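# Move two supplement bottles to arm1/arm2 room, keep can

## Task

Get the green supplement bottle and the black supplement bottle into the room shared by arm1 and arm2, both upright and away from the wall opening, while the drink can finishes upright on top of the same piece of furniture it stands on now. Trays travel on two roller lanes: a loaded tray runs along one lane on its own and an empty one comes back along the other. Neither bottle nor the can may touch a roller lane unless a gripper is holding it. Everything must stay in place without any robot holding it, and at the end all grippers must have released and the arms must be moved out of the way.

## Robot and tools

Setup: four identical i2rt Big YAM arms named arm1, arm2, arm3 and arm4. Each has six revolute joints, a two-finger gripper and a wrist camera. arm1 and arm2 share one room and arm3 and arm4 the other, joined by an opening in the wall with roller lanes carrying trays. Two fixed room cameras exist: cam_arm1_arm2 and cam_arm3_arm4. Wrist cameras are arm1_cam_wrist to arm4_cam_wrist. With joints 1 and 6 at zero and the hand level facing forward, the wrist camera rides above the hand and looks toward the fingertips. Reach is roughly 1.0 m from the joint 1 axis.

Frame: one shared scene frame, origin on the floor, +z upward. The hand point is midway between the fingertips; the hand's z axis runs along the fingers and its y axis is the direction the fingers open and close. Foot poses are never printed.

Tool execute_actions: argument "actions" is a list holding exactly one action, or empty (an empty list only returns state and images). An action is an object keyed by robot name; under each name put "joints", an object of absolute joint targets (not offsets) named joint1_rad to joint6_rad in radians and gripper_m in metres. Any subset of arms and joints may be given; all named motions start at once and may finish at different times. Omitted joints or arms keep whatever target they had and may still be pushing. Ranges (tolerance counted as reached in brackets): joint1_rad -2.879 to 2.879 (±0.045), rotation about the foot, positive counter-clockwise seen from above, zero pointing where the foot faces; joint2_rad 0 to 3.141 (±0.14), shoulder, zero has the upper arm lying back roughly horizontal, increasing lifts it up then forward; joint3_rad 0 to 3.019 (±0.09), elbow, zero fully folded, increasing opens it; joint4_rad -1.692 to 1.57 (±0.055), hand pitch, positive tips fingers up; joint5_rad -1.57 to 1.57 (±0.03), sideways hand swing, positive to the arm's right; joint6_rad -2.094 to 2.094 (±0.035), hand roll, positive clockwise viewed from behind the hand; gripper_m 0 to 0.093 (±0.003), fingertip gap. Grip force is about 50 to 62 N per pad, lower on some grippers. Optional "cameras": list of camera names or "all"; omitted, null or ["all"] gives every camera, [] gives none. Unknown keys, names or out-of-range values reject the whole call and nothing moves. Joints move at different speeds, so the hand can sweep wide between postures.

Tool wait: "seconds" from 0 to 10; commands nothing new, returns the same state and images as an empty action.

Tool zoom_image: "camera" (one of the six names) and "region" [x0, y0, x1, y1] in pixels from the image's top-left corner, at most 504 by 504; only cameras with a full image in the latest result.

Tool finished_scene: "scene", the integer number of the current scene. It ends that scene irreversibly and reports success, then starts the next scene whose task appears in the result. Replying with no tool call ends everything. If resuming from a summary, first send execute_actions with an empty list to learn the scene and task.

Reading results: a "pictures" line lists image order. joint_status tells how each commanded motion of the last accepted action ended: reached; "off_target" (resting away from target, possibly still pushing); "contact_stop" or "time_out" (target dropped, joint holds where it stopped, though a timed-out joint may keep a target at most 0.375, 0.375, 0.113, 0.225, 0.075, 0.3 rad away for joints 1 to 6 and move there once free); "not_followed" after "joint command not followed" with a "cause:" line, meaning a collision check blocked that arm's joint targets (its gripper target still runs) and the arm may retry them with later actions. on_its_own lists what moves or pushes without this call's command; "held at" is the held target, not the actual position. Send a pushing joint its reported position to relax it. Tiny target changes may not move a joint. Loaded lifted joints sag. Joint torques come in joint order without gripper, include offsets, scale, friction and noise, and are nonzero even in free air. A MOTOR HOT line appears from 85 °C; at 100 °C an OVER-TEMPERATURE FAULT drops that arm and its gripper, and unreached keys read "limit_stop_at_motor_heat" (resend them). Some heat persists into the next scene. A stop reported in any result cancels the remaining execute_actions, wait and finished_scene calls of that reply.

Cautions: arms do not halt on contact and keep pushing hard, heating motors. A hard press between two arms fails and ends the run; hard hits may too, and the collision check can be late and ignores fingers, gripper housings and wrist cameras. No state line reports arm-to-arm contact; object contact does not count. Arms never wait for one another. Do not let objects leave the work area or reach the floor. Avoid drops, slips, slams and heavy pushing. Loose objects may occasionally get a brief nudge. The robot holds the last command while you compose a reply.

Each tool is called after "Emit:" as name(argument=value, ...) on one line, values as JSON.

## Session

Emit:
execute_actions(actions=[])

Scene clock: 0.00 s.
Joint torques (N m, as the arm reports them, + toward a larger angle): no reading
Motor temperatures (°C, as the motors report them): arm1=[26 27 29 28 27 25] | arm2=[27 25 29 27 26 26] | arm3=[24 26 30 27 24 27] | arm4=[26 26 27 25 26 26]
arm1.joint_positions: joint1_rad=-0.541 joint2_rad=+0.425 joint3_rad=+1.657 joint4_rad=-1.404 joint5_rad=-0.260 joint6_rad=+0.281 gripper_m=+0.095
arm1.joint_status: not commanded
arm1.hand: x=-1.1815 y=-0.5152 z=+1.6162 quat_wxyz=(-0.436, +0.367, -0.672, -0.474) (m; scene frame)
arm2.joint_positions: joint1_rad=+0.376 joint2_rad=+0.295 joint3_rad=+1.450 joint4_rad=-1.500 joint5_rad=-0.112 joint6_rad=-0.764 gripper_m=+0.095
arm2.joint_status: not commanded
arm2.hand: x=-1.7265 y=+0.1702 z=+1.4668 quat_wxyz=(-0.571, +0.463, -0.674, +0.070) (m; scene frame)
arm3.joint_positions: joint1_rad=-0.763 joint2_rad=+0.318 joint3_rad=+1.675 joint4_rad=-1.569 joint5_rad=-0.208 joint6_rad=+0.582 gripper_m=+0.095
arm3.joint_status: not commanded
arm3.hand: x=+1.1625 y=-0.5723 z=+1.5512 quat_wxyz=(-0.426, +0.142, -0.767, -0.458) (m; scene frame)
arm4.joint_positions: joint1_rad=-0.820 joint2_rad=+0.571 joint3_rad=+1.563 joint4_rad=-1.455 joint5_rad=+0.268 joint6_rad=-0.244 gripper_m=+0.095
arm4.joint_status: not commanded
arm4.hand: x=+1.6917 y=+0.2690 z=+1.5415 quat_wxyz=(+0.358, -0.795, +0.283, +0.400) (m; scene frame)
pictures: arm1_cam_wrist, arm2_cam_wrist, arm3_cam_wrist, arm4_cam_wrist, cam_arm1_arm2, cam_arm3_arm4
Images, in order (width x height): arm1_cam_wrist 616x616, arm2_cam_wrist 616x616, arm3_cam_wrist 616x616, arm4_cam_wrist 616x616, cam_arm1_arm2 672x504, cam_arm3_arm4 672x504.

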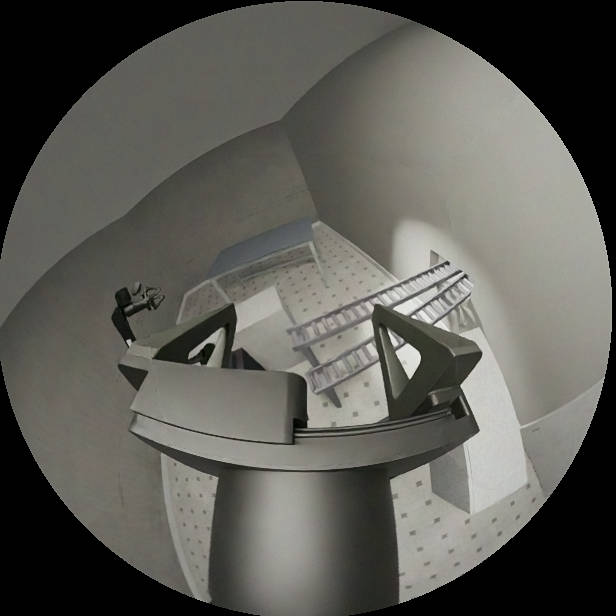

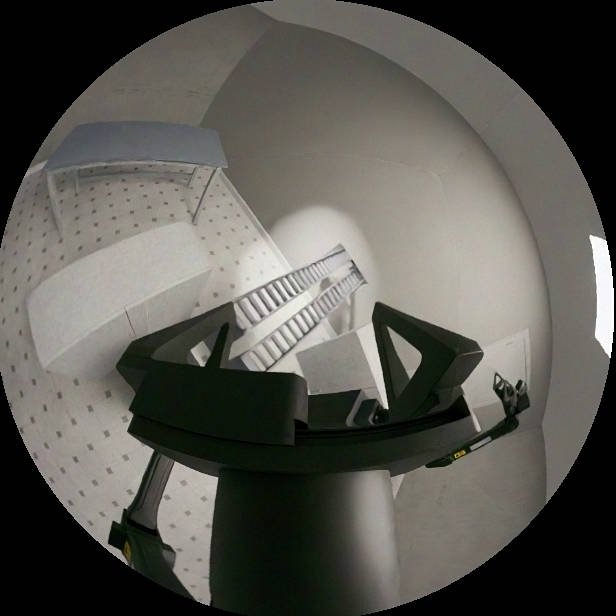

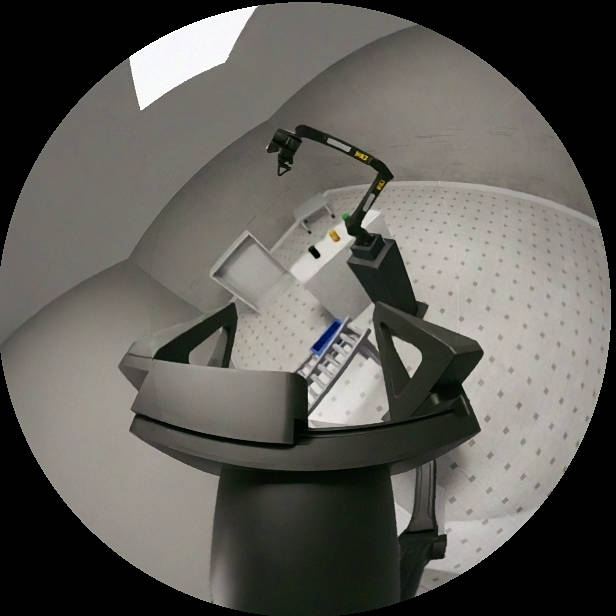

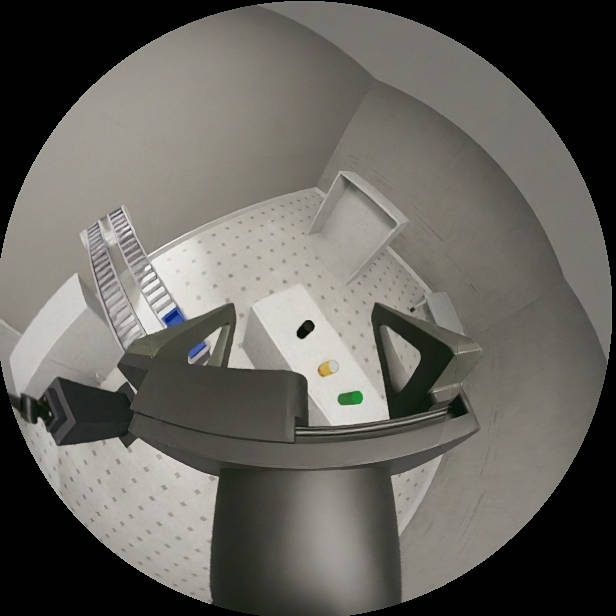

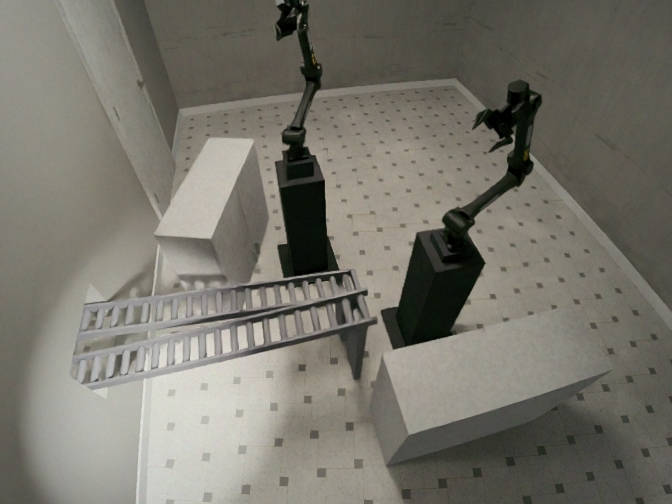

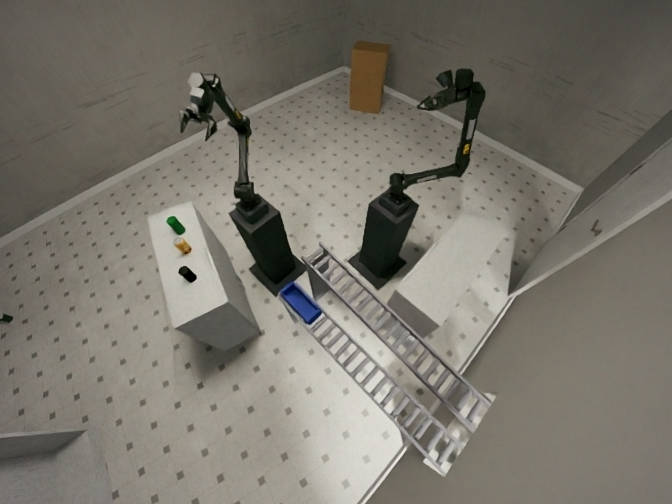

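Emit:
execute_actions(actions=[{"arm4":{"joints":{"joint1_rad":-0.375,"joint2_rad":2.593,"joint3_rad":1.695,"joint4_rad":-0.626,"joint5_rad":0,"joint6_rad":-0.32,"gripper_m":0.05}},"arm3":{"joints":{"joint1_rad":0.5,"joint2_rad":1.81,"joint3_rad":1.615,"joint4_rad":-1.376,"joint5_rad":0,"joint6_rad":0,"gripper_m":0}}}], cameras=["arm4_cam_wrist"])

Scene clock: 7.57 s.
Joint torques (N m, as the arm reports them, + toward a larger angle): arm1=[1.85 9.09 5.52 1.99 0.01 0.05] | arm2=[ 1.6  10.56  6.22  2.4  -0.04 -0.02] | arm3=[ -0.57 -15.95   9.68   0.67  -0.02  -0.17] | arm4=[  1.09 -25.41   6.48   1.14  -0.11  -0.15]
Motor temperatures (°C, as the motors report them): arm1=[26 28 29 28 27 25] | arm2=[27 26 29 27 26 26] | arm3=[24 27 30 27 24 27] | arm4=[26 26 28 25 26 26]
arm1.joint_positions: joint1_rad=-0.541 joint2_rad=+0.425 joint3_rad=+1.657 joint4_rad=-1.404 joint5_rad=-0.260 joint6_rad=+0.281 gripper_m=+0.095
arm1.joint_status: not commanded
arm1.hand: x=-1.1815 y=-0.5152 z=+1.6162 quat_wxyz=(-0.436, +0.367, -0.672, -0.474) (m; scene frame)
arm2.joint_positions: joint1_rad=+0.376 joint2_rad=+0.295 joint3_rad=+1.450 joint4_rad=-1.500 joint5_rad=-0.112 joint6_rad=-0.764 gripper_m=+0.095
arm2.joint_status: not commanded
arm2.hand: x=-1.7265 y=+0.1702 z=+1.4668 quat_wxyz=(-0.571, +0.463, -0.674, +0.070) (m; scene frame)
arm3.joint_positions: joint1_rad=+0.512 joint2_rad=+1.816 joint3_rad=+1.599 joint4_rad=-1.378 joint5_rad=+0.000 joint6_rad=+0.008 gripper_m=+0.001
arm3.joint_status: all done
arm3.hand: x=+0.9208 y=-0.1179 z=+1.0710 quat_wxyz=(+0.011, +0.856, -0.516, +0.005) (m; scene frame)
arm4.joint_positions: joint1_rad=-0.380 joint2_rad=+2.618 joint3_rad=+1.679 joint4_rad=-0.638 joint5_rad=+0.001 joint6_rad=-0.308 gripper_m=+0.050
arm4.joint_status: all done
arm4.hand: x=+1.2090 y=+0.3300 z=+0.6402 quat_wxyz=(+0.006, -1.000, +0.010, -0.007) (m; scene frame)
pictures: arm4_cam_wrist
Images, in order (width x height): arm4_cam_wrist 616x616.

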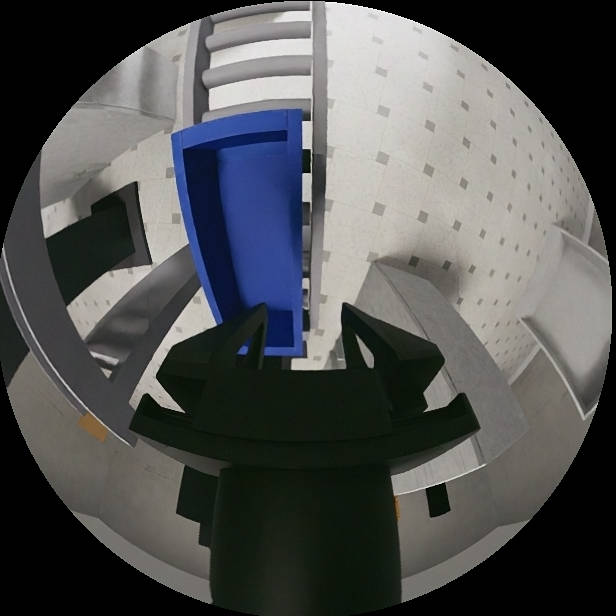

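Emit:
execute_actions(actions=[{"arm4":{"joints":{"joint1_rad":-0.35,"joint2_rad":2.87,"joint3_rad":1.905,"joint4_rad":-0.551,"joint6_rad":-0.32}},"arm3":{"joints":{"joint1_rad":0.42,"joint2_rad":2.165,"joint3_rad":1.265,"joint4_rad":-0.115}}}], cameras=["arm4_cam_wrist"])

Emit:
execute_actions(actions=[{"arm4":{"joints":{"gripper_m":0}}}], cameras=[])

Emit:
execute_actions(actions=[{"arm4":{"joints":{"joint2_rad":2.6,"joint3_rad":1.69,"joint4_rad":-0.64}},"arm3":{"joints":{"joint1_rad":0.37,"joint2_rad":2.33,"joint3_rad":1.28,"joint4_rad":0}}}], cameras=[])

Emit:
execute_actions(actions=[{"arm4":{"joints":{"joint2_rad":2.13,"joint3_rad":1.57,"joint4_rad":-0.97}}}], cameras=["cam_arm3_arm4"])

Scene clock: 14.53 s.
Joint torques (N m, as the arm reports them, + toward a larger angle): arm1=[1.89 9.06 5.57 1.91 0.01 0.07] | arm2=[ 1.81 10.88  6.04  2.33 -0.06 -0.01] | arm3=[  0.38 -17.     7.87   2.31  -0.05  -0.21] | arm4=[  1.17 -26.07   6.42   0.77  -0.11  -0.15]
Motor temperatures (°C, as the motors report them): arm1=[26 28 29 28 27 25] | arm2=[27 26 30 27 26 26] | arm3=[24 27 31 27 24 27] | arm4=[26 27 28 25 26 26]
arm1.joint_positions: joint1_rad=-0.541 joint2_rad=+0.425 joint3_rad=+1.657 joint4_rad=-1.404 joint5_rad=-0.260 joint6_rad=+0.281 gripper_m=+0.095
arm1.joint_status: not commanded
arm1.hand: x=-1.1815 y=-0.5152 z=+1.6162 quat_wxyz=(-0.436, +0.367, -0.672, -0.474) (m; scene frame)
arm2.joint_positions: joint1_rad=+0.376 joint2_rad=+0.295 joint3_rad=+1.450 joint4_rad=-1.500 joint5_rad=-0.112 joint6_rad=-0.764 gripper_m=+0.095
arm2.joint_status: not commanded
arm2.hand: x=-1.7265 y=+0.1702 z=+1.4668 quat_wxyz=(-0.571, +0.463, -0.674, +0.070) (m; scene frame)
arm3.joint_positions: joint1_rad=+0.412 joint2_rad=+2.164 joint3_rad=+1.244 joint4_rad=-0.135 joint5_rad=+0.000 joint6_rad=+0.007 gripper_m=+0.001
arm3.joint_status: all done
arm3.hand: x=+0.9292 y=-0.0070 z=+0.8054 quat_wxyz=(-0.135, +0.801, -0.541, -0.218) (m; scene frame)
arm4.joint_positions: joint1_rad=-0.357 joint2_rad=+2.894 joint3_rad=+1.884 joint4_rad=-0.554 joint5_rad=+0.001 joint6_rad=-0.309 gripper_m=+0.050
arm4.joint_status: all done
arm4.hand: x=+1.2026 y=+0.3190 z=+0.5216 quat_wxyz=(+0.008, -1.000, -0.002, -0.001) (m; scene frame)
pictures: arm4_cam_wrist
Images, in order (width x height): arm4_cam_wrist 616x616.

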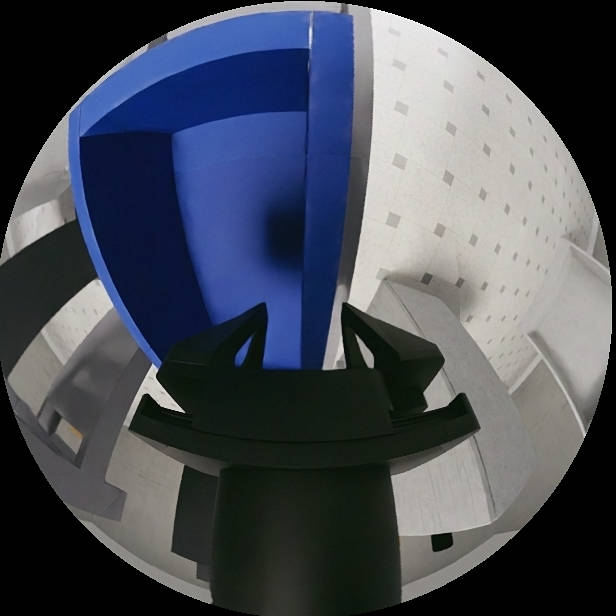

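Scene clock: 15.13 s.
Joint torques (N m, as the arm reports them, + toward a larger angle): arm1=[1.89 8.84 5.51 1.95 0.   0.04] | arm2=[ 1.18 10.79  6.18  2.41 -0.08 -0.08] | arm3=[  0.58 -17.23   7.8    2.62  -0.05  -0.15] | arm4=[  1.25 -25.9    6.33   0.72   0.01  -0.19]
Motor temperatures (°C, as the motors report them): arm1=[26 28 29 28 27 25] | arm2=[27 26 30 27 26 26] | arm3=[24 27 31 27 24 27] | arm4=[26 27 28 25 26 26]
arm1.joint_positions: joint1_rad=-0.541 joint2_rad=+0.425 joint3_rad=+1.657 joint4_rad=-1.404 joint5_rad=-0.260 joint6_rad=+0.281 gripper_m=+0.095
arm1.joint_status: not commanded
arm1.hand: x=-1.1815 y=-0.5152 z=+1.6162 quat_wxyz=(-0.436, +0.367, -0.672, -0.474) (m; scene frame)
arm2.joint_positions: joint1_rad=+0.376 joint2_rad=+0.295 joint3_rad=+1.450 joint4_rad=-1.500 joint5_rad=-0.112 joint6_rad=-0.764 gripper_m=+0.095
arm2.joint_status: not commanded
arm2.hand: x=-1.7265 y=+0.1702 z=+1.4668 quat_wxyz=(-0.571, +0.463, -0.674, +0.070) (m; scene frame)
arm3.joint_positions: joint1_rad=+0.412 joint2_rad=+2.164 joint3_rad=+1.244 joint4_rad=-0.135 joint5_rad=+0.000 joint6_rad=+0.007 gripper_m=+0.001
arm3.joint_status: not commanded
arm3.hand: x=+0.9292 y=-0.0070 z=+0.8054 quat_wxyz=(-0.135, +0.801, -0.541, -0.218) (m; scene frame)
arm4.joint_positions: joint1_rad=-0.356 joint2_rad=+2.893 joint3_rad=+1.884 joint4_rad=-0.553 joint5_rad=-0.001 joint6_rad=-0.305 gripper_m=+0.011
arm4.joint_status: gripper_m off_target (ended at +0.011, target +0.000)
arm4.hand: x=+1.2017 y=+0.3184 z=+0.5219 quat_wxyz=(+0.007, -1.000, +0.000, +0.001) (m; scene frame)
pictures: none
No camera images: the call's "cameras" was empty. Leave "cameras" out to get every camera's image.

Scene clock: 16.40 s.
Joint torques (N m, as the arm reports them, + toward a larger angle): arm1=[1.63 8.95 5.51 1.92 0.   0.05] | arm2=[ 1.28 11.12  6.23  2.5  -0.1   0.  ] | arm3=[ -0.45 -18.14   6.55   2.42  -0.03  -0.19] | arm4=[  0.99 -25.22   5.67   0.26  -0.1   -0.15]
Motor temperatures (°C, as the motors report them): arm1=[26 28 29 28 27 25] | arm2=[27 26 30 28 26 26] | arm3=[24 27 31 27 24 27] | arm4=[26 27 28 25 26 26]
arm1.joint_positions: joint1_rad=-0.541 joint2_rad=+0.425 joint3_rad=+1.657 joint4_rad=-1.404 joint5_rad=-0.260 joint6_rad=+0.281 gripper_m=+0.095
arm1.joint_status: not commanded
arm1.hand: x=-1.1815 y=-0.5152 z=+1.6162 quat_wxyz=(-0.436, +0.367, -0.672, -0.474) (m; scene frame)
arm2.joint_positions: joint1_rad=+0.376 joint2_rad=+0.295 joint3_rad=+1.450 joint4_rad=-1.500 joint5_rad=-0.112 joint6_rad=-0.764 gripper_m=+0.095
arm2.joint_status: not commanded
arm2.hand: x=-1.7265 y=+0.1702 z=+1.4668 quat_wxyz=(-0.571, +0.463, -0.674, +0.070) (m; scene frame)
arm3.joint_positions: joint1_rad=+0.375 joint2_rad=+2.346 joint3_rad=+1.264 joint4_rad=-0.019 joint5_rad=+0.000 joint6_rad=+0.007 gripper_m=+0.001
arm3.joint_status: all done
arm3.hand: x=+0.9557 y=-0.0139 z=+0.7137 quat_wxyz=(-0.127, +0.796, -0.559, -0.197) (m; scene frame)
arm4.joint_positions: joint1_rad=-0.355 joint2_rad=+2.616 joint3_rad=+1.685 joint4_rad=-0.632 joint5_rad=+0.001 joint6_rad=-0.309 gripper_m=+0.011
arm4.joint_status: all done
arm4.hand: x=+1.1984 y=+0.3175 z=+0.6430 quat_wxyz=(+0.008, -1.000, -0.003, +0.000) (m; scene frame)
pictures: none
No camera images: the call's "cameras" was empty. Leave "cameras" out to get every camera's image.

Scene clock: 18.10 s.
Joint torques (N m, as the arm reports them, + toward a larger angle): arm1=[1.84 9.   5.55 1.9  0.   0.04] | arm2=[ 0.99 11.02  5.94  2.46 -0.08 -0.01] | arm3=[ -0.43 -18.55   6.52   2.31  -0.08  -0.14] | arm4=[  1.06 -24.85   8.07   0.3   -0.12  -0.14]
Motor temperatures (°C, as the motors report them): arm1=[26 28 29 28 27 25] | arm2=[27 26 30 28 26 26] | arm3=[24 27 31 27 24 27] | arm4=[26 27 28 25 26 26]
arm1.joint_positions: joint1_rad=-0.541 joint2_rad=+0.425 joint3_rad=+1.657 joint4_rad=-1.404 joint5_rad=-0.260 joint6_rad=+0.281 gripper_m=+0.095
arm1.joint_status: not commanded
arm1.hand: x=-1.1815 y=-0.5152 z=+1.6162 quat_wxyz=(-0.436, +0.367, -0.672, -0.474) (m; scene frame)
arm2.joint_positions: joint1_rad=+0.376 joint2_rad=+0.295 joint3_rad=+1.450 joint4_rad=-1.500 joint5_rad=-0.112 joint6_rad=-0.764 gripper_m=+0.095
arm2.joint_status: not commanded
arm2.hand: x=-1.7265 y=+0.1702 z=+1.4668 quat_wxyz=(-0.571, +0.463, -0.674, +0.070) (m; scene frame)
arm3.joint_positions: joint1_rad=+0.375 joint2_rad=+2.346 joint3_rad=+1.264 joint4_rad=-0.019 joint5_rad=+0.000 joint6_rad=+0.007 gripper_m=+0.001
arm3.joint_status: not commanded
arm3.hand: x=+0.9557 y=-0.0139 z=+0.7137 quat_wxyz=(-0.127, +0.796, -0.559, -0.197) (m; scene frame)
arm4.joint_positions: joint1_rad=-0.355 joint2_rad=+2.166 joint3_rad=+1.557 joint4_rad=-0.961 joint5_rad=+0.002 joint6_rad=-0.310 gripper_m=+0.011
arm4.joint_status: all done
arm4.hand: x=+1.2061 y=+0.3118 z=+0.8751 quat_wxyz=(+0.007, -1.000, -0.003, -0.004) (m; scene frame)
pictures: cam_arm3_arm4
Images, in order (width x height): cam_arm3_arm4 672x504.

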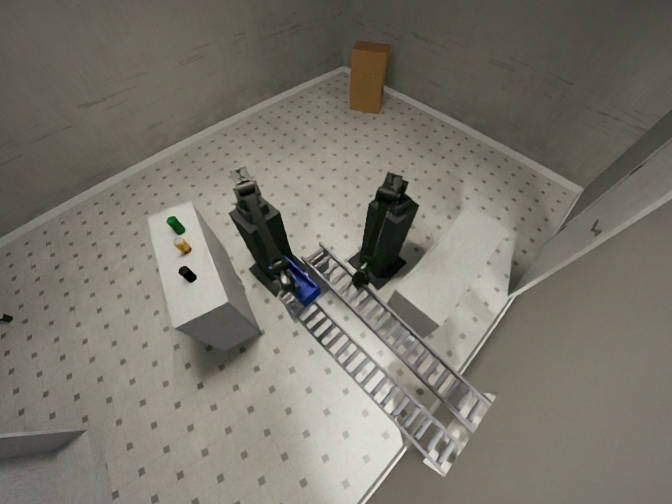

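Emit:
execute_actions(actions=[{"arm4":{"joints":{"joint1_rad":0.065,"joint6_rad":0.12}},"arm3":{"joints":{"joint1_rad":0.43,"joint2_rad":2.29}}}], cameras=[])

Emit:
execute_actions(actions=[{"arm4":{"joints":{"joint2_rad":2.33,"joint3_rad":1.57,"joint4_rad":-0.745}}}], cameras=["arm3_cam_wrist","arm4_cam_wrist"])

Scene clock: 25.27 s.
Joint torques (N m, as the arm reports them, + toward a larger angle): arm1=[1.93 9.06 5.54 1.91 0.   0.04] | arm2=[ 0.9  10.85  6.2   2.42 -0.07 -0.03] | arm3=[ -0.44 -17.97   6.86   2.38  -0.04  -0.17] | arm4=[  1.34 -25.02   8.04   0.26  -0.18   0.1 ]
Motor temperatures (°C, as the motors report them): arm1=[26 28 29 28 27 25] | arm2=[27 26 30 28 26 26] | arm3=[24 28 31 27 24 27] | arm4=[26 28 29 25 26 26]
arm1.joint_positions: joint1_rad=-0.541 joint2_rad=+0.425 joint3_rad=+1.657 joint4_rad=-1.404 joint5_rad=-0.260 joint6_rad=+0.281 gripper_m=+0.095
arm1.joint_status: not commanded
arm1.hand: x=-1.1815 y=-0.5152 z=+1.6162 quat_wxyz=(-0.436, +0.367, -0.672, -0.474) (m; scene frame)
arm2.joint_positions: joint1_rad=+0.376 joint2_rad=+0.295 joint3_rad=+1.450 joint4_rad=-1.500 joint5_rad=-0.112 joint6_rad=-0.764 gripper_m=+0.095
arm2.joint_status: not commanded
arm2.hand: x=-1.7265 y=+0.1702 z=+1.4668 quat_wxyz=(-0.571, +0.463, -0.674, +0.070) (m; scene frame)
arm3.joint_positions: joint1_rad=+0.429 joint2_rad=+2.296 joint3_rad=+1.264 joint4_rad=-0.019 joint5_rad=+0.000 joint6_rad=+0.007 gripper_m=+0.001
arm3.joint_status: all done
arm3.hand: x=+0.9189 y=-0.0119 z=+0.7444 quat_wxyz=(-0.135, +0.805, -0.534, -0.220) (m; scene frame)
arm4.joint_positions: joint1_rad=+0.055 joint2_rad=+2.166 joint3_rad=+1.557 joint4_rad=-0.961 joint5_rad=+0.004 joint6_rad=+0.108 gripper_m=+0.011
arm4.joint_status: all done
arm4.hand: x=+1.1816 y=+0.0677 z=+0.8719 quat_wxyz=(+0.008, -1.000, +0.001, -0.003) (m; scene frame)
pictures: none
No camera images: the call's "cameras" was empty. Leave "cameras" out to get every camera's image.

Scene clock: 26.27 s.
Joint torques (N m, as the arm reports them, + toward a larger angle): arm1=[ 1.61  8.98  5.55  1.94 -0.01  0.05] | arm2=[ 0.89 10.65  6.03  2.52 -0.05 -0.04] | arm3=[  0.02 -18.53   6.84   2.3   -0.03  -0.17] | arm4=[  1.52 -25.79   7.31   1.11  -0.02   0.06]
Motor temperatures (°C, as the motors report them): arm1=[26 28 29 28 27 25] | arm2=[27 26 30 28 26 26] | arm3=[24 28 31 27 24 27] | arm4=[26 28 29 25 26 26]
arm1.joint_positions: joint1_rad=-0.541 joint2_rad=+0.425 joint3_rad=+1.657 joint4_rad=-1.404 joint5_rad=-0.260 joint6_rad=+0.281 gripper_m=+0.095
arm1.joint_status: not commanded
arm1.hand: x=-1.1815 y=-0.5152 z=+1.6162 quat_wxyz=(-0.436, +0.367, -0.672, -0.474) (m; scene frame)
arm2.joint_positions: joint1_rad=+0.376 joint2_rad=+0.295 joint3_rad=+1.450 joint4_rad=-1.500 joint5_rad=-0.112 joint6_rad=-0.764 gripper_m=+0.095
arm2.joint_status: not commanded
arm2.hand: x=-1.7265 y=+0.1702 z=+1.4668 quat_wxyz=(-0.571, +0.463, -0.674, +0.070) (m; scene frame)
arm3.joint_positions: joint1_rad=+0.429 joint2_rad=+2.296 joint3_rad=+1.264 joint4_rad=-0.019 joint5_rad=+0.000 joint6_rad=+0.007 gripper_m=+0.001
arm3.joint_status: not commanded
arm3.hand: x=+0.9189 y=-0.0119 z=+0.7444 quat_wxyz=(-0.135, +0.805, -0.534, -0.220) (m; scene frame)
arm4.joint_positions: joint1_rad=+0.055 joint2_rad=+2.369 joint3_rad=+1.551 joint4_rad=-0.756 joint5_rad=+0.000 joint6_rad=+0.111 gripper_m=+0.011
arm4.joint_status: all done
arm4.hand: x=+1.1857 y=+0.0685 z=+0.7518 quat_wxyz=(+0.007, -1.000, +0.002, -0.005) (m; scene frame)
pictures: arm3_cam_wrist, arm4_cam_wrist
Images, in order (width x height): arm3_cam_wrist 616x616, arm4_cam_wrist 616x616.

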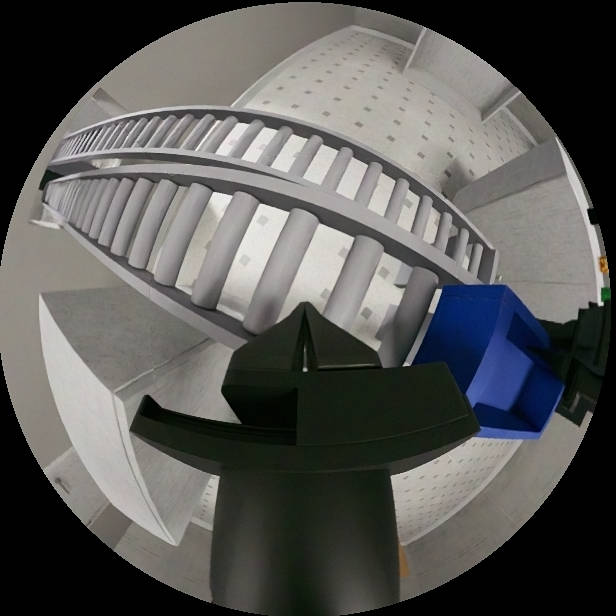

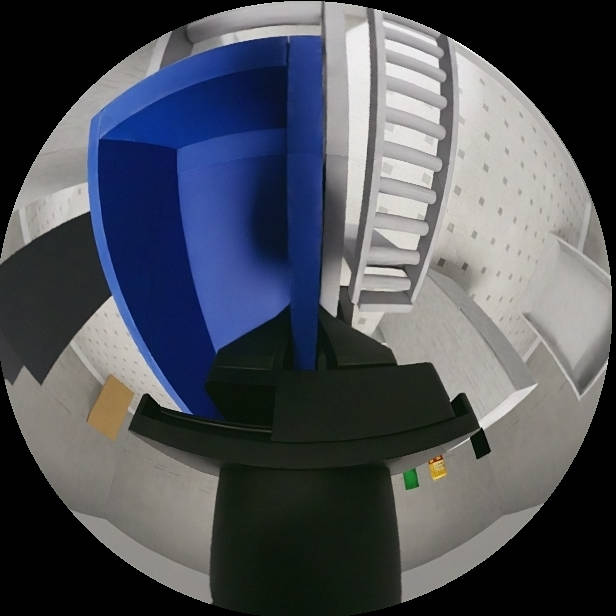

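Nudge slightly −y, bring stopper in, then release.

Emit:
execute_actions(actions=[{"arm4":{"joints":{"joint1_rad":0.073,"joint2_rad":2.35}},"arm3":{"joints":{"joint1_rad":0.33,"joint2_rad":2.32}}}], cameras=[])

Emit:
execute_actions(actions=[{"arm4":{"joints":{"gripper_m":0.04}}}], cameras=["arm4_cam_wrist"])

Emit:
execute_actions(actions=[{"arm4":{"joints":{"joint2_rad":1.85,"joint3_rad":1.5,"joint4_rad":-1.2}}}], cameras=["arm4_cam_wrist"])

Emit:
execute_actions(actions=[{"arm4":{"joints":{"joint1_rad":-1.3,"joint6_rad":0,"gripper_m":0.093}}}], cameras=["arm4_cam_wrist","cam_arm3_arm4"])

Scene clock: 32.10 s.
Joint torques (N m, as the arm reports them, + toward a larger angle): arm1=[1.72 8.99 5.52 1.98 0.01 0.04] | arm2=[ 1.89 11.07  6.03  2.47 -0.01 -0.04] | arm3=[  1.33 -16.96   6.59   2.27  -0.1   -0.23] | arm4=[  1.74 -24.16   7.33   1.09  -0.03   0.06]
Motor temperatures (°C, as the motors report them): arm1=[26 28 29 28 27 25] | arm2=[27 26 30 28 26 26] | arm3=[24 28 31 27 24 27] | arm4=[26 28 29 25 26 26]
arm1.joint_positions: joint1_rad=-0.541 joint2_rad=+0.425 joint3_rad=+1.657 joint4_rad=-1.404 joint5_rad=-0.260 joint6_rad=+0.281 gripper_m=+0.095
arm1.joint_status: not commanded
arm1.hand: x=-1.1815 y=-0.5152 z=+1.6162 quat_wxyz=(-0.436, +0.367, -0.672, -0.474) (m; scene frame)
arm2.joint_positions: joint1_rad=+0.376 joint2_rad=+0.295 joint3_rad=+1.450 joint4_rad=-1.500 joint5_rad=-0.112 joint6_rad=-0.764 gripper_m=+0.095
arm2.joint_status: not commanded
arm2.hand: x=-1.7265 y=+0.1702 z=+1.4668 quat_wxyz=(-0.571, +0.463, -0.674, +0.070) (m; scene frame)
arm3.joint_positions: joint1_rad=+0.319 joint2_rad=+2.312 joint3_rad=+1.264 joint4_rad=-0.019 joint5_rad=+0.000 joint6_rad=+0.007 gripper_m=+0.001
arm3.joint_status: all done
arm3.hand: x=+0.9860 y=+0.0080 z=+0.7339 quat_wxyz=(-0.142, +0.776, -0.579, -0.206) (m; scene frame)
arm4.joint_positions: joint1_rad=+0.061 joint2_rad=+2.369 joint3_rad=+1.551 joint4_rad=-0.756 joint5_rad=+0.000 joint6_rad=+0.111 gripper_m=+0.011
arm4.joint_status: all done
arm4.hand: x=+1.1860 y=+0.0653 z=+0.7517 quat_wxyz=(+0.007, -1.000, -0.001, -0.005) (m; scene frame)
pictures: none
No camera images: the call's "cameras" was empty. Leave "cameras" out to get every camera's image.

Scene clock: 32.67 s.
Joint torques (N m, as the arm reports them, + toward a larger angle): arm1=[1.71 8.62 5.57 1.94 0.   0.05] | arm2=[ 1.51 10.65  6.18  2.56  0.    0.03] | arm3=[  1.29 -16.86   6.79   2.37  -0.02  -0.23] | arm4=[  1.69 -24.28   7.42   1.1   -0.02   0.06]
Motor temperatures (°C, as the motors report them): arm1=[26 28 29 28 27 25] | arm2=[27 26 30 28 26 26] | arm3=[24 28 31 27 24 27] | arm4=[26 28 29 25 26 26]
arm1.joint_positions: joint1_rad=-0.541 joint2_rad=+0.425 joint3_rad=+1.657 joint4_rad=-1.404 joint5_rad=-0.260 joint6_rad=+0.281 gripper_m=+0.095
arm1.joint_status: not commanded
arm1.hand: x=-1.1815 y=-0.5152 z=+1.6162 quat_wxyz=(-0.436, +0.367, -0.672, -0.474) (m; scene frame)
arm2.joint_positions: joint1_rad=+0.376 joint2_rad=+0.295 joint3_rad=+1.450 joint4_rad=-1.500 joint5_rad=-0.112 joint6_rad=-0.764 gripper_m=+0.095
arm2.joint_status: not commanded
arm2.hand: x=-1.7265 y=+0.1702 z=+1.4668 quat_wxyz=(-0.571, +0.463, -0.674, +0.070) (m; scene frame)
arm3.joint_positions: joint1_rad=+0.319 joint2_rad=+2.312 joint3_rad=+1.264 joint4_rad=-0.019 joint5_rad=+0.000 joint6_rad=+0.007 gripper_m=+0.001
arm3.joint_status: not commanded
arm3.hand: x=+0.9860 y=+0.0080 z=+0.7339 quat_wxyz=(-0.142, +0.776, -0.579, -0.206) (m; scene frame)
arm4.joint_positions: joint1_rad=+0.061 joint2_rad=+2.369 joint3_rad=+1.551 joint4_rad=-0.756 joint5_rad=+0.000 joint6_rad=+0.111 gripper_m=+0.040
arm4.joint_status: all done
arm4.hand: x=+1.1860 y=+0.0653 z=+0.7517 quat_wxyz=(+0.007, -1.000, -0.001, -0.005) (m; scene frame)
pictures: arm4_cam_wrist
Images, in order (width x height): arm4_cam_wrist 616x616.

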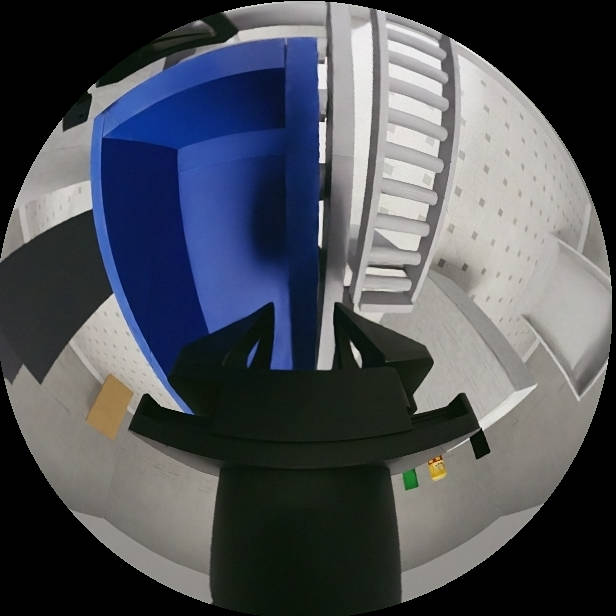

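Scene clock: 34.23 s.
Joint torques (N m, as the arm reports them, + toward a larger angle): arm1=[1.93 8.99 5.49 2.   0.01 0.06] | arm2=[ 0.85 11.17  6.02  2.32 -0.02  0.03] | arm3=[  1.67 -17.19   6.61   2.44  -0.07  -0.18] | arm4=[  1.8  -19.51   9.37   0.23  -0.03   0.07]
Motor temperatures (°C, as the motors report them): arm1=[26 28 29 28 27 25] | arm2=[27 26 30 28 26 26] | arm3=[24 28 32 27 24 27] | arm4=[26 28 29 25 26 26]
arm1.joint_positions: joint1_rad=-0.541 joint2_rad=+0.425 joint3_rad=+1.657 joint4_rad=-1.404 joint5_rad=-0.260 joint6_rad=+0.281 gripper_m=+0.095
arm1.joint_status: not commanded
arm1.hand: x=-1.1815 y=-0.5152 z=+1.6162 quat_wxyz=(-0.436, +0.367, -0.672, -0.474) (m; scene frame)
arm2.joint_positions: joint1_rad=+0.376 joint2_rad=+0.295 joint3_rad=+1.450 joint4_rad=-1.500 joint5_rad=-0.112 joint6_rad=-0.764 gripper_m=+0.095
arm2.joint_status: not commanded
arm2.hand: x=-1.7265 y=+0.1702 z=+1.4668 quat_wxyz=(-0.571, +0.463, -0.674, +0.070) (m; scene frame)
arm3.joint_positions: joint1_rad=+0.319 joint2_rad=+2.312 joint3_rad=+1.264 joint4_rad=-0.019 joint5_rad=+0.000 joint6_rad=+0.007 gripper_m=+0.001
arm3.joint_status: not commanded
arm3.hand: x=+0.9860 y=+0.0080 z=+0.7339 quat_wxyz=(-0.142, +0.776, -0.579, -0.206) (m; scene frame)
arm4.joint_positions: joint1_rad=+0.061 joint2_rad=+1.865 joint3_rad=+1.481 joint4_rad=-1.190 joint5_rad=+0.000 joint6_rad=+0.111 gripper_m=+0.040
arm4.joint_status: all done
arm4.hand: x=+1.2343 y=+0.0678 z=+1.0150 quat_wxyz=(+0.007, -1.000, -0.001, -0.005) (m; scene frame)
pictures: arm4_cam_wrist
Images, in order (width x height): arm4_cam_wrist 616x616.

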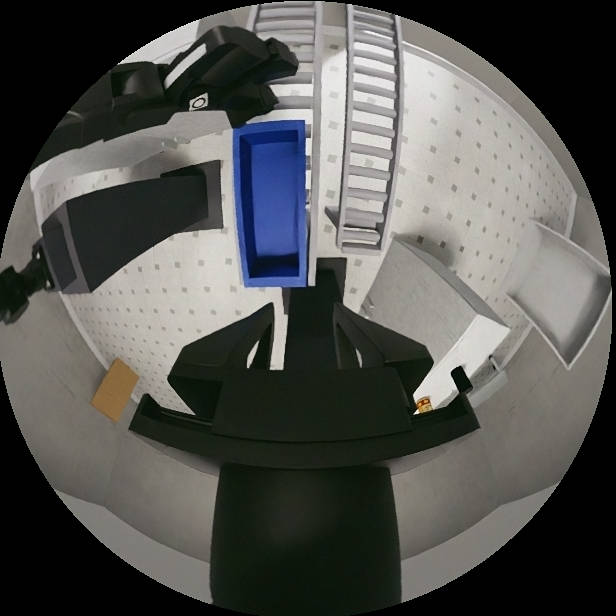

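Scene clock: 35.93 s.
Joint torques (N m, as the arm reports them, + toward a larger angle): arm1=[ 1.84  9.    5.46  1.93 -0.01  0.04] | arm2=[ 1.74 11.2   6.18  2.4  -0.07  0.01] | arm3=[  0.96 -16.35   6.46   2.44  -0.04  -0.12] | arm4=[  0.98 -19.72   9.35   0.25  -0.09  -0.16]
Motor temperatures (°C, as the motors report them): arm1=[26 28 29 28 27 25] | arm2=[27 26 30 28 26 26] | arm3=[24 28 32 27 24 27] | arm4=[26 28 29 25 26 26]
arm1.joint_positions: joint1_rad=-0.541 joint2_rad=+0.425 joint3_rad=+1.657 joint4_rad=-1.404 joint5_rad=-0.260 joint6_rad=+0.281 gripper_m=+0.095
arm1.joint_status: not commanded
arm1.hand: x=-1.1815 y=-0.5152 z=+1.6162 quat_wxyz=(-0.436, +0.367, -0.672, -0.474) (m; scene frame)
arm2.joint_positions: joint1_rad=+0.376 joint2_rad=+0.295 joint3_rad=+1.450 joint4_rad=-1.500 joint5_rad=-0.112 joint6_rad=-0.764 gripper_m=+0.095
arm2.joint_status: not commanded
arm2.hand: x=-1.7265 y=+0.1702 z=+1.4668 quat_wxyz=(-0.571, +0.463, -0.674, +0.070) (m; scene frame)
arm3.joint_positions: joint1_rad=+0.319 joint2_rad=+2.312 joint3_rad=+1.264 joint4_rad=-0.019 joint5_rad=+0.000 joint6_rad=+0.007 gripper_m=+0.001
arm3.joint_status: not commanded
arm3.hand: x=+0.9860 y=+0.0080 z=+0.7339 quat_wxyz=(-0.142, +0.776, -0.579, -0.206) (m; scene frame)
arm4.joint_positions: joint1_rad=-1.306 joint2_rad=+1.865 joint3_rad=+1.481 joint4_rad=-1.190 joint5_rad=+0.002 joint6_rad=+0.012 gripper_m=+0.093
arm4.joint_status: all done
arm4.hand: x=+1.6106 y=+0.6520 z=+1.0251 quat_wxyz=(+0.007, -0.806, +0.592, -0.001) (m; scene frame)
pictures: arm4_cam_wrist, cam_arm3_arm4
Images, in order (width x height): arm4_cam_wrist 616x616, cam_arm3_arm4 672x504.

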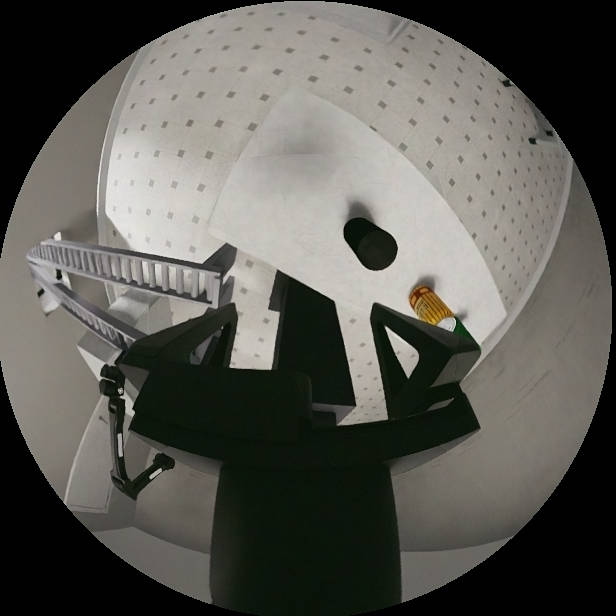

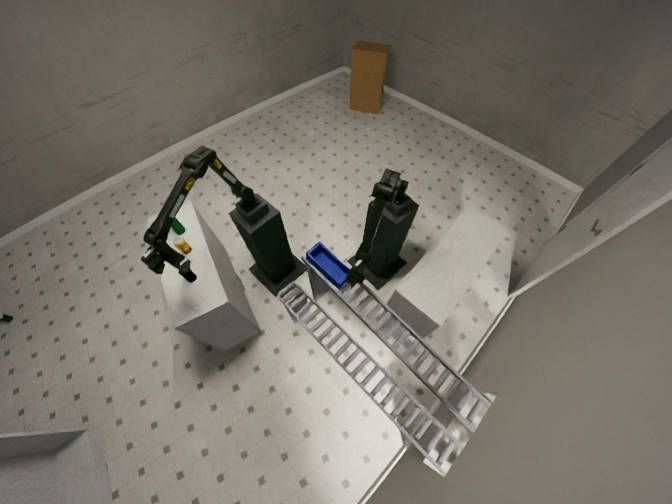

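Emit:
execute_actions(actions=[{"arm4":{"joints":{"joint1_rad":-1.478,"joint2_rad":1.98,"joint3_rad":1.41,"joint4_rad":-0.96}}}], cameras=["arm4_cam_wrist"])

Scene clock: 42.73 s.
Joint torques (N m, as the arm reports them, + toward a larger angle): arm1=[1.81 9.19 5.62 1.94 0.01 0.05] | arm2=[ 0.56 10.7   6.14  2.44 -0.07 -0.02] | arm3=[  0.77 -16.62   6.57   2.35  -0.02  -0.13] | arm4=[  0.84 -21.78   8.22   1.17  -0.05  -0.14]
Motor temperatures (°C, as the motors report them): arm1=[26 28 29 28 27 25] | arm2=[27 26 30 28 26 26] | arm3=[24 28 32 27 24 27] | arm4=[26 28 29 25 26 26]
arm1.joint_positions: joint1_rad=-0.541 joint2_rad=+0.425 joint3_rad=+1.657 joint4_rad=-1.404 joint5_rad=-0.260 joint6_rad=+0.281 gripper_m=+0.095
arm1.joint_status: not commanded
arm1.hand: x=-1.1815 y=-0.5152 z=+1.6162 quat_wxyz=(-0.436, +0.367, -0.672, -0.474) (m; scene frame)
arm2.joint_positions: joint1_rad=+0.376 joint2_rad=+0.295 joint3_rad=+1.450 joint4_rad=-1.500 joint5_rad=-0.112 joint6_rad=-0.764 gripper_m=+0.095
arm2.joint_status: not commanded
arm2.hand: x=-1.7265 y=+0.1702 z=+1.4668 quat_wxyz=(-0.571, +0.463, -0.674, +0.070) (m; scene frame)
arm3.joint_positions: joint1_rad=+0.319 joint2_rad=+2.312 joint3_rad=+1.264 joint4_rad=-0.019 joint5_rad=+0.000 joint6_rad=+0.007 gripper_m=+0.001
arm3.joint_status: not commanded
arm3.hand: x=+0.9860 y=+0.0080 z=+0.7339 quat_wxyz=(-0.142, +0.776, -0.579, -0.206) (m; scene frame)
arm4.joint_positions: joint1_rad=-1.484 joint2_rad=+2.001 joint3_rad=+1.396 joint4_rad=-0.972 joint5_rad=+0.001 joint6_rad=+0.011 gripper_m=+0.093
arm4.joint_status: all done
arm4.hand: x=+1.7057 y=+0.6789 z=+0.9247 quat_wxyz=(+0.005, -0.751, +0.660, -0.002) (m; scene frame)
pictures: arm4_cam_wrist
Images, in order (width x height): arm4_cam_wrist 616x616.

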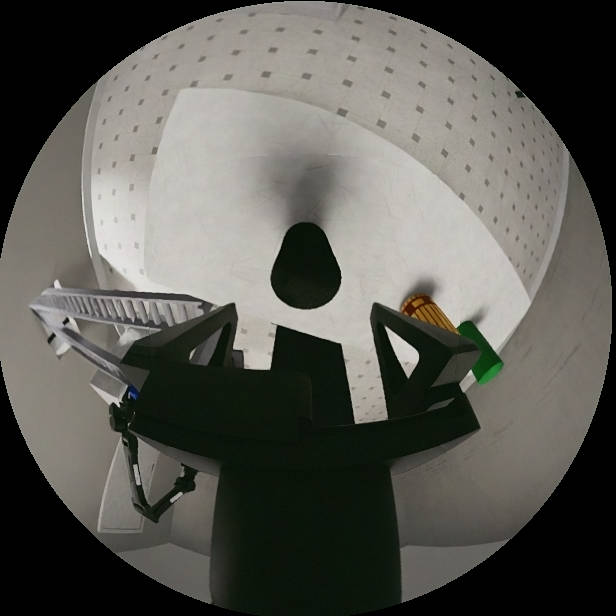

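Emit:
execute_actions(actions=[{"arm4":{"joints":{"joint2_rad":2.142,"joint3_rad":1.36,"joint4_rad":-0.75}}}], cameras=["arm4_cam_wrist"])

Emit:
execute_actions(actions=[{"arm4":{"joints":{"gripper_m":0.03}}}], cameras=[])

Emit:
execute_actions(actions=[{"arm4":{"joints":{"joint2_rad":1.9,"joint3_rad":1.52,"joint4_rad":-1.13}}}], cameras=[])

Emit:
execute_actions(actions=[{"arm4":{"joints":{"joint1_rad":0.142,"joint6_rad":0.205}}}], cameras=[])

Emit:
execute_actions(actions=[{"arm4":{"joints":{"joint2_rad":2.17,"joint3_rad":1.69,"joint4_rad":-0.99}}}], cameras=["arm4_cam_wrist"])

Scene clock: 50.40 s.
Joint torques (N m, as the arm reports them, + toward a larger angle): arm1=[1.75 8.87 5.5  1.95 0.   0.06] | arm2=[ 1.6  10.68  6.01  2.35 -0.1  -0.04] | arm3=[  1.06 -16.8    6.56   2.48  -0.01  -0.16] | arm4=[  1.25 -21.93   7.23   1.13  -0.05  -0.14]
Motor temperatures (°C, as the motors report them): arm1=[26 28 29 28 27 25] | arm2=[27 26 30 28 26 26] | arm3=[24 28 32 27 24 27] | arm4=[26 28 29 25 26 26]
arm1.joint_positions: joint1_rad=-0.541 joint2_rad=+0.425 joint3_rad=+1.657 joint4_rad=-1.404 joint5_rad=-0.260 joint6_rad=+0.281 gripper_m=+0.095
arm1.joint_status: not commanded
arm1.hand: x=-1.1815 y=-0.5152 z=+1.6162 quat_wxyz=(-0.436, +0.367, -0.672, -0.474) (m; scene frame)
arm2.joint_positions: joint1_rad=+0.376 joint2_rad=+0.295 joint3_rad=+1.450 joint4_rad=-1.500 joint5_rad=-0.112 joint6_rad=-0.764 gripper_m=+0.095
arm2.joint_status: not commanded
arm2.hand: x=-1.7265 y=+0.1702 z=+1.4668 quat_wxyz=(-0.571, +0.463, -0.674, +0.070) (m; scene frame)
arm3.joint_positions: joint1_rad=+0.319 joint2_rad=+2.312 joint3_rad=+1.264 joint4_rad=-0.019 joint5_rad=+0.000 joint6_rad=+0.007 gripper_m=+0.001
arm3.joint_status: not commanded
arm3.hand: x=+0.9860 y=+0.0080 z=+0.7339 quat_wxyz=(-0.142, +0.776, -0.579, -0.206) (m; scene frame)
arm4.joint_positions: joint1_rad=-1.484 joint2_rad=+2.166 joint3_rad=+1.346 joint4_rad=-0.762 joint5_rad=+0.001 joint6_rad=+0.011 gripper_m=+0.093
arm4.joint_status: all done
arm4.hand: x=+1.7073 y=+0.6745 z=+0.8227 quat_wxyz=(+0.004, -0.751, +0.660, -0.003) (m; scene frame)
pictures: arm4_cam_wrist
Images, in order (width x height): arm4_cam_wrist 616x616.

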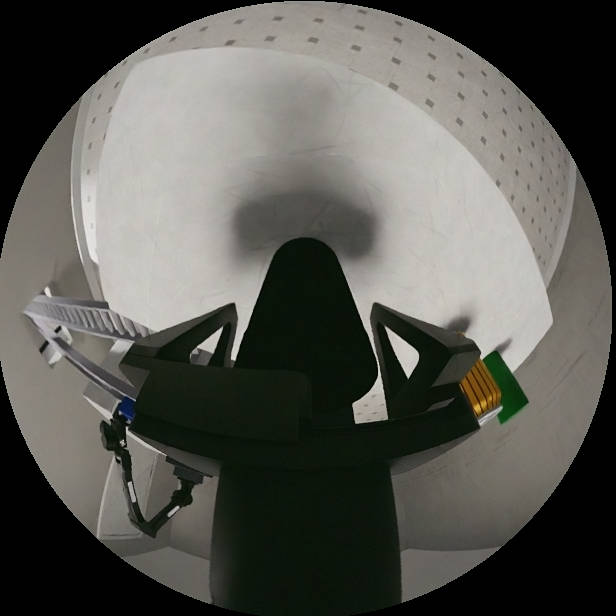

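Scene clock: 51.03 s.
Joint torques (N m, as the arm reports them, + toward a larger angle): arm1=[ 1.49  8.94  5.54  1.95 -0.01  0.04] | arm2=[ 1.34 10.92  5.88  2.44 -0.06  0.  ] | arm3=[  0.71 -16.43   6.53   2.38  -0.07  -0.11] | arm4=[  1.29 -22.15   7.13   1.14  -0.05  -0.14]
Motor temperatures (°C, as the motors report them): arm1=[26 28 29 28 27 25] | arm2=[27 26 30 28 26 26] | arm3=[24 28 32 27 24 27] | arm4=[26 28 29 25 26 26]
arm1.joint_positions: joint1_rad=-0.541 joint2_rad=+0.425 joint3_rad=+1.657 joint4_rad=-1.404 joint5_rad=-0.260 joint6_rad=+0.281 gripper_m=+0.095
arm1.joint_status: not commanded
arm1.hand: x=-1.1815 y=-0.5152 z=+1.6162 quat_wxyz=(-0.436, +0.367, -0.672, -0.474) (m; scene frame)
arm2.joint_positions: joint1_rad=+0.376 joint2_rad=+0.295 joint3_rad=+1.450 joint4_rad=-1.500 joint5_rad=-0.112 joint6_rad=-0.764 gripper_m=+0.095
arm2.joint_status: not commanded
arm2.hand: x=-1.7265 y=+0.1702 z=+1.4668 quat_wxyz=(-0.571, +0.463, -0.674, +0.070) (m; scene frame)
arm3.joint_positions: joint1_rad=+0.319 joint2_rad=+2.312 joint3_rad=+1.264 joint4_rad=-0.019 joint5_rad=+0.000 joint6_rad=+0.007 gripper_m=+0.001
arm3.joint_status: not commanded
arm3.hand: x=+0.9860 y=+0.0080 z=+0.7339 quat_wxyz=(-0.142, +0.776, -0.579, -0.206) (m; scene frame)
arm4.joint_positions: joint1_rad=-1.484 joint2_rad=+2.166 joint3_rad=+1.346 joint4_rad=-0.762 joint5_rad=+0.001 joint6_rad=+0.011 gripper_m=+0.058
arm4.joint_status: gripper_m off_target (ended at +0.058, target +0.030)
arm4.hand: x=+1.7073 y=+0.6746 z=+0.8227 quat_wxyz=(+0.004, -0.751, +0.660, -0.003) (m; scene frame)
pictures: none
No camera images: the call's "cameras" was empty. Leave "cameras" out to get every camera's image.

Scene clock: 52.47 s.
Joint torques (N m, as the arm reports them, + toward a larger angle): arm1=[1.92 8.78 5.56 1.9  0.   0.05] | arm2=[ 0.96 11.08  5.98  2.51 -0.04 -0.04] | arm3=[  0.4  -17.01   6.68   2.54  -0.05  -0.15] | arm4=[  1.22 -21.43   9.69   0.34  -0.05  -0.14]
Motor temperatures (°C, as the motors report them): arm1=[26 28 29 28 27 25] | arm2=[27 26 30 28 26 26] | arm3=[24 28 32 27 24 27] | arm4=[26 28 29 25 26 26]
arm1.joint_positions: joint1_rad=-0.541 joint2_rad=+0.425 joint3_rad=+1.657 joint4_rad=-1.404 joint5_rad=-0.260 joint6_rad=+0.281 gripper_m=+0.095
arm1.joint_status: not commanded
arm1.hand: x=-1.1815 y=-0.5152 z=+1.6162 quat_wxyz=(-0.436, +0.367, -0.672, -0.474) (m; scene frame)
arm2.joint_positions: joint1_rad=+0.376 joint2_rad=+0.295 joint3_rad=+1.450 joint4_rad=-1.500 joint5_rad=-0.112 joint6_rad=-0.764 gripper_m=+0.095
arm2.joint_status: not commanded
arm2.hand: x=-1.7265 y=+0.1702 z=+1.4668 quat_wxyz=(-0.571, +0.463, -0.674, +0.070) (m; scene frame)
arm3.joint_positions: joint1_rad=+0.319 joint2_rad=+2.312 joint3_rad=+1.264 joint4_rad=-0.019 joint5_rad=+0.000 joint6_rad=+0.007 gripper_m=+0.001
arm3.joint_status: not commanded
arm3.hand: x=+0.9860 y=+0.0080 z=+0.7339 quat_wxyz=(-0.142, +0.776, -0.579, -0.206) (m; scene frame)
arm4.joint_positions: joint1_rad=-1.484 joint2_rad=+1.924 joint3_rad=+1.495 joint4_rad=-1.122 joint5_rad=+0.001 joint6_rad=+0.011 gripper_m=+0.058
arm4.joint_status: all done
arm4.hand: x=+1.7031 y=+0.6927 z=+0.9993 quat_wxyz=(+0.014, -0.751, +0.660, +0.009) (m; scene frame)
pictures: none
No camera images: the call's "cameras" was empty. Leave "cameras" out to get every camera's image.

Scene clock: 54.33 s.
Joint torques (N m, as the arm reports them, + toward a larger angle): arm1=[1.86 9.22 5.49 1.88 0.01 0.04] | arm2=[ 2.13 10.43  6.29  2.51 -0.05 -0.04] | arm3=[  0.77 -16.85   6.6    2.2   -0.06  -0.13] | arm4=[  0.38 -21.86   9.61   0.33   0.11   0.11]
Motor temperatures (°C, as the motors report them): arm1=[26 28 29 28 27 25] | arm2=[27 26 30 28 26 26] | arm3=[24 28 32 27 24 27] | arm4=[26 28 30 25 26 26]
arm1.joint_positions: joint1_rad=-0.541 joint2_rad=+0.425 joint3_rad=+1.657 joint4_rad=-1.404 joint5_rad=-0.260 joint6_rad=+0.281 gripper_m=+0.095
arm1.joint_status: not commanded
arm1.hand: x=-1.1815 y=-0.5152 z=+1.6162 quat_wxyz=(-0.436, +0.367, -0.672, -0.474) (m; scene frame)
arm2.joint_positions: joint1_rad=+0.376 joint2_rad=+0.295 joint3_rad=+1.450 joint4_rad=-1.500 joint5_rad=-0.112 joint6_rad=-0.764 gripper_m=+0.095
arm2.joint_status: not commanded
arm2.hand: x=-1.7265 y=+0.1702 z=+1.4668 quat_wxyz=(-0.571, +0.463, -0.674, +0.070) (m; scene frame)
arm3.joint_positions: joint1_rad=+0.319 joint2_rad=+2.312 joint3_rad=+1.264 joint4_rad=-0.019 joint5_rad=+0.000 joint6_rad=+0.007 gripper_m=+0.001
arm3.joint_status: not commanded
arm3.hand: x=+0.9860 y=+0.0080 z=+0.7339 quat_wxyz=(-0.142, +0.776, -0.579, -0.206) (m; scene frame)
arm4.joint_positions: joint1_rad=+0.152 joint2_rad=+1.924 joint3_rad=+1.495 joint4_rad=-1.122 joint5_rad=-0.002 joint6_rad=+0.193 gripper_m=+0.058
arm4.joint_status: all done
arm4.hand: x=+1.2240 y=+0.0145 z=+0.9873 quat_wxyz=(+0.003, -1.000, -0.005, +0.006) (m; scene frame)
pictures: none
No camera images: the call's "cameras" was empty. Leave "cameras" out to get every camera's image.

Scene clock: 55.67 s.
Joint torques (N m, as the arm reports them, + toward a larger angle): arm1=[1.74 8.95 5.45 1.98 0.01 0.02] | arm2=[ 1.69 11.05  6.08  2.49 -0.07  0.01] | arm3=[  1.22 -17.24   6.61   2.45  -0.06  -0.17] | arm4=[ -0.17 -26.08  10.04   0.83   0.12   0.09]
Motor temperatures (°C, as the motors report them): arm1=[26 28 29 28 27 25] | arm2=[27 26 30 28 26 26] | arm3=[24 28 32 27 24 27] | arm4=[26 28 30 25 26 26]
arm1.joint_positions: joint1_rad=-0.541 joint2_rad=+0.425 joint3_rad=+1.657 joint4_rad=-1.404 joint5_rad=-0.260 joint6_rad=+0.281 gripper_m=+0.095
arm1.joint_status: not commanded
arm1.hand: x=-1.1815 y=-0.5152 z=+1.6162 quat_wxyz=(-0.436, +0.367, -0.672, -0.474) (m; scene frame)
arm2.joint_positions: joint1_rad=+0.376 joint2_rad=+0.295 joint3_rad=+1.450 joint4_rad=-1.500 joint5_rad=-0.112 joint6_rad=-0.764 gripper_m=+0.095
arm2.joint_status: not commanded
arm2.hand: x=-1.7265 y=+0.1702 z=+1.4668 quat_wxyz=(-0.571, +0.463, -0.674, +0.070) (m; scene frame)
arm3.joint_positions: joint1_rad=+0.319 joint2_rad=+2.312 joint3_rad=+1.264 joint4_rad=-0.019 joint5_rad=+0.000 joint6_rad=+0.007 gripper_m=+0.001
arm3.joint_status: not commanded
arm3.hand: x=+0.9860 y=+0.0080 z=+0.7339 quat_wxyz=(-0.142, +0.776, -0.579, -0.206) (m; scene frame)
arm4.joint_positions: joint1_rad=+0.152 joint2_rad=+2.206 joint3_rad=+1.652 joint4_rad=-0.993 joint5_rad=-0.002 joint6_rad=+0.193 gripper_m=+0.058
arm4.joint_status: all done
arm4.hand: x=+1.1635 y=+0.0033 z=+0.8771 quat_wxyz=(+0.003, -1.000, -0.005, +0.007) (m; scene frame)
pictures: arm4_cam_wrist
Images, in order (width x height): arm4_cam_wrist 616x616.

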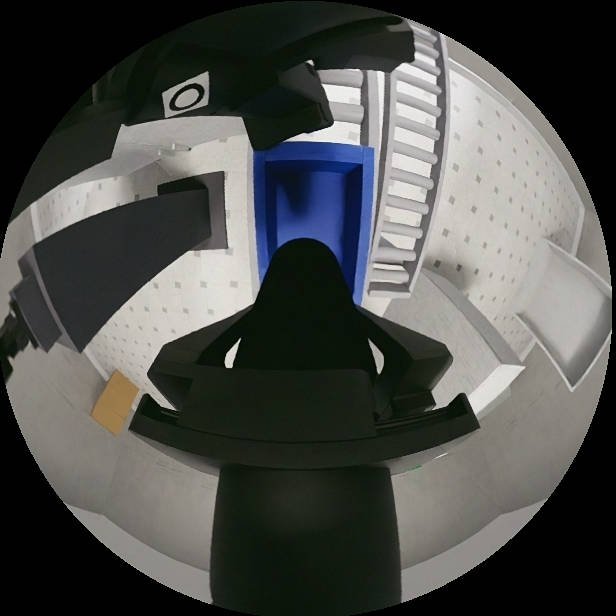

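Emit:
execute_actions(actions=[{"arm4":{"joints":{"joint1_rad":0.13,"joint2_rad":2.335,"joint3_rad":1.655,"joint4_rad":-0.8}}}], cameras=["arm4_cam_wrist"])

Scene clock: 59.17 s.
Joint torques (N m, as the arm reports them, + toward a larger angle): arm1=[1.86 9.06 5.58 1.92 0.   0.04] | arm2=[ 1.09 11.4   6.12  2.25 -0.05 -0.04] | arm3=[  0.92 -16.62   6.46   2.48  -0.02  -0.16] | arm4=[ -0.24 -26.66   8.     1.18   0.12   0.09]
Motor temperatures (°C, as the motors report them): arm1=[26 28 29 28 27 25] | arm2=[27 26 30 28 26 26] | arm3=[24 28 32 27 24 27] | arm4=[26 28 30 25 26 26]
arm1.joint_positions: joint1_rad=-0.541 joint2_rad=+0.425 joint3_rad=+1.657 joint4_rad=-1.404 joint5_rad=-0.260 joint6_rad=+0.281 gripper_m=+0.095
arm1.joint_status: not commanded
arm1.hand: x=-1.1815 y=-0.5152 z=+1.6162 quat_wxyz=(-0.436, +0.367, -0.672, -0.474) (m; scene frame)
arm2.joint_positions: joint1_rad=+0.376 joint2_rad=+0.295 joint3_rad=+1.450 joint4_rad=-1.500 joint5_rad=-0.112 joint6_rad=-0.764 gripper_m=+0.095
arm2.joint_status: not commanded
arm2.hand: x=-1.7265 y=+0.1702 z=+1.4668 quat_wxyz=(-0.571, +0.463, -0.674, +0.070) (m; scene frame)
arm3.joint_positions: joint1_rad=+0.319 joint2_rad=+2.312 joint3_rad=+1.264 joint4_rad=-0.019 joint5_rad=+0.000 joint6_rad=+0.007 gripper_m=+0.001
arm3.joint_status: not commanded
arm3.hand: x=+0.9860 y=+0.0080 z=+0.7339 quat_wxyz=(-0.142, +0.776, -0.579, -0.206) (m; scene frame)
arm4.joint_positions: joint1_rad=+0.140 joint2_rad=+2.373 joint3_rad=+1.634 joint4_rad=-0.813 joint5_rad=-0.002 joint6_rad=+0.194 gripper_m=+0.058
arm4.joint_status: all done
arm4.hand: x=+1.1661 y=+0.0123 z=+0.7712 quat_wxyz=(+0.003, -1.000, +0.001, +0.005) (m; scene frame)
pictures: arm4_cam_wrist
Images, in order (width x height): arm4_cam_wrist 616x616.

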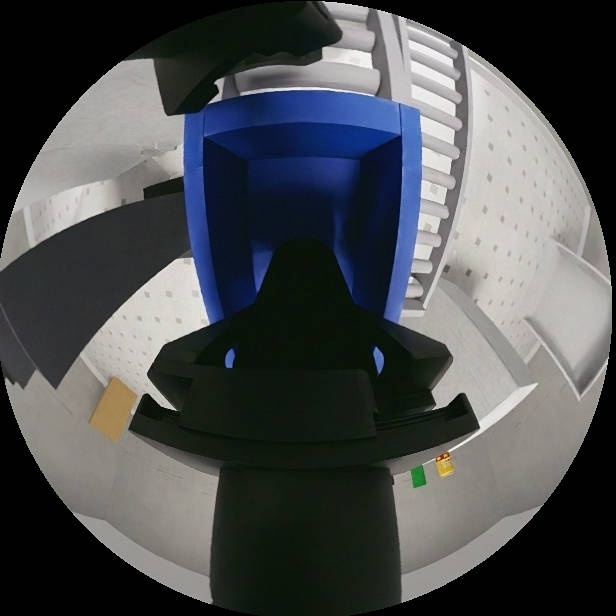

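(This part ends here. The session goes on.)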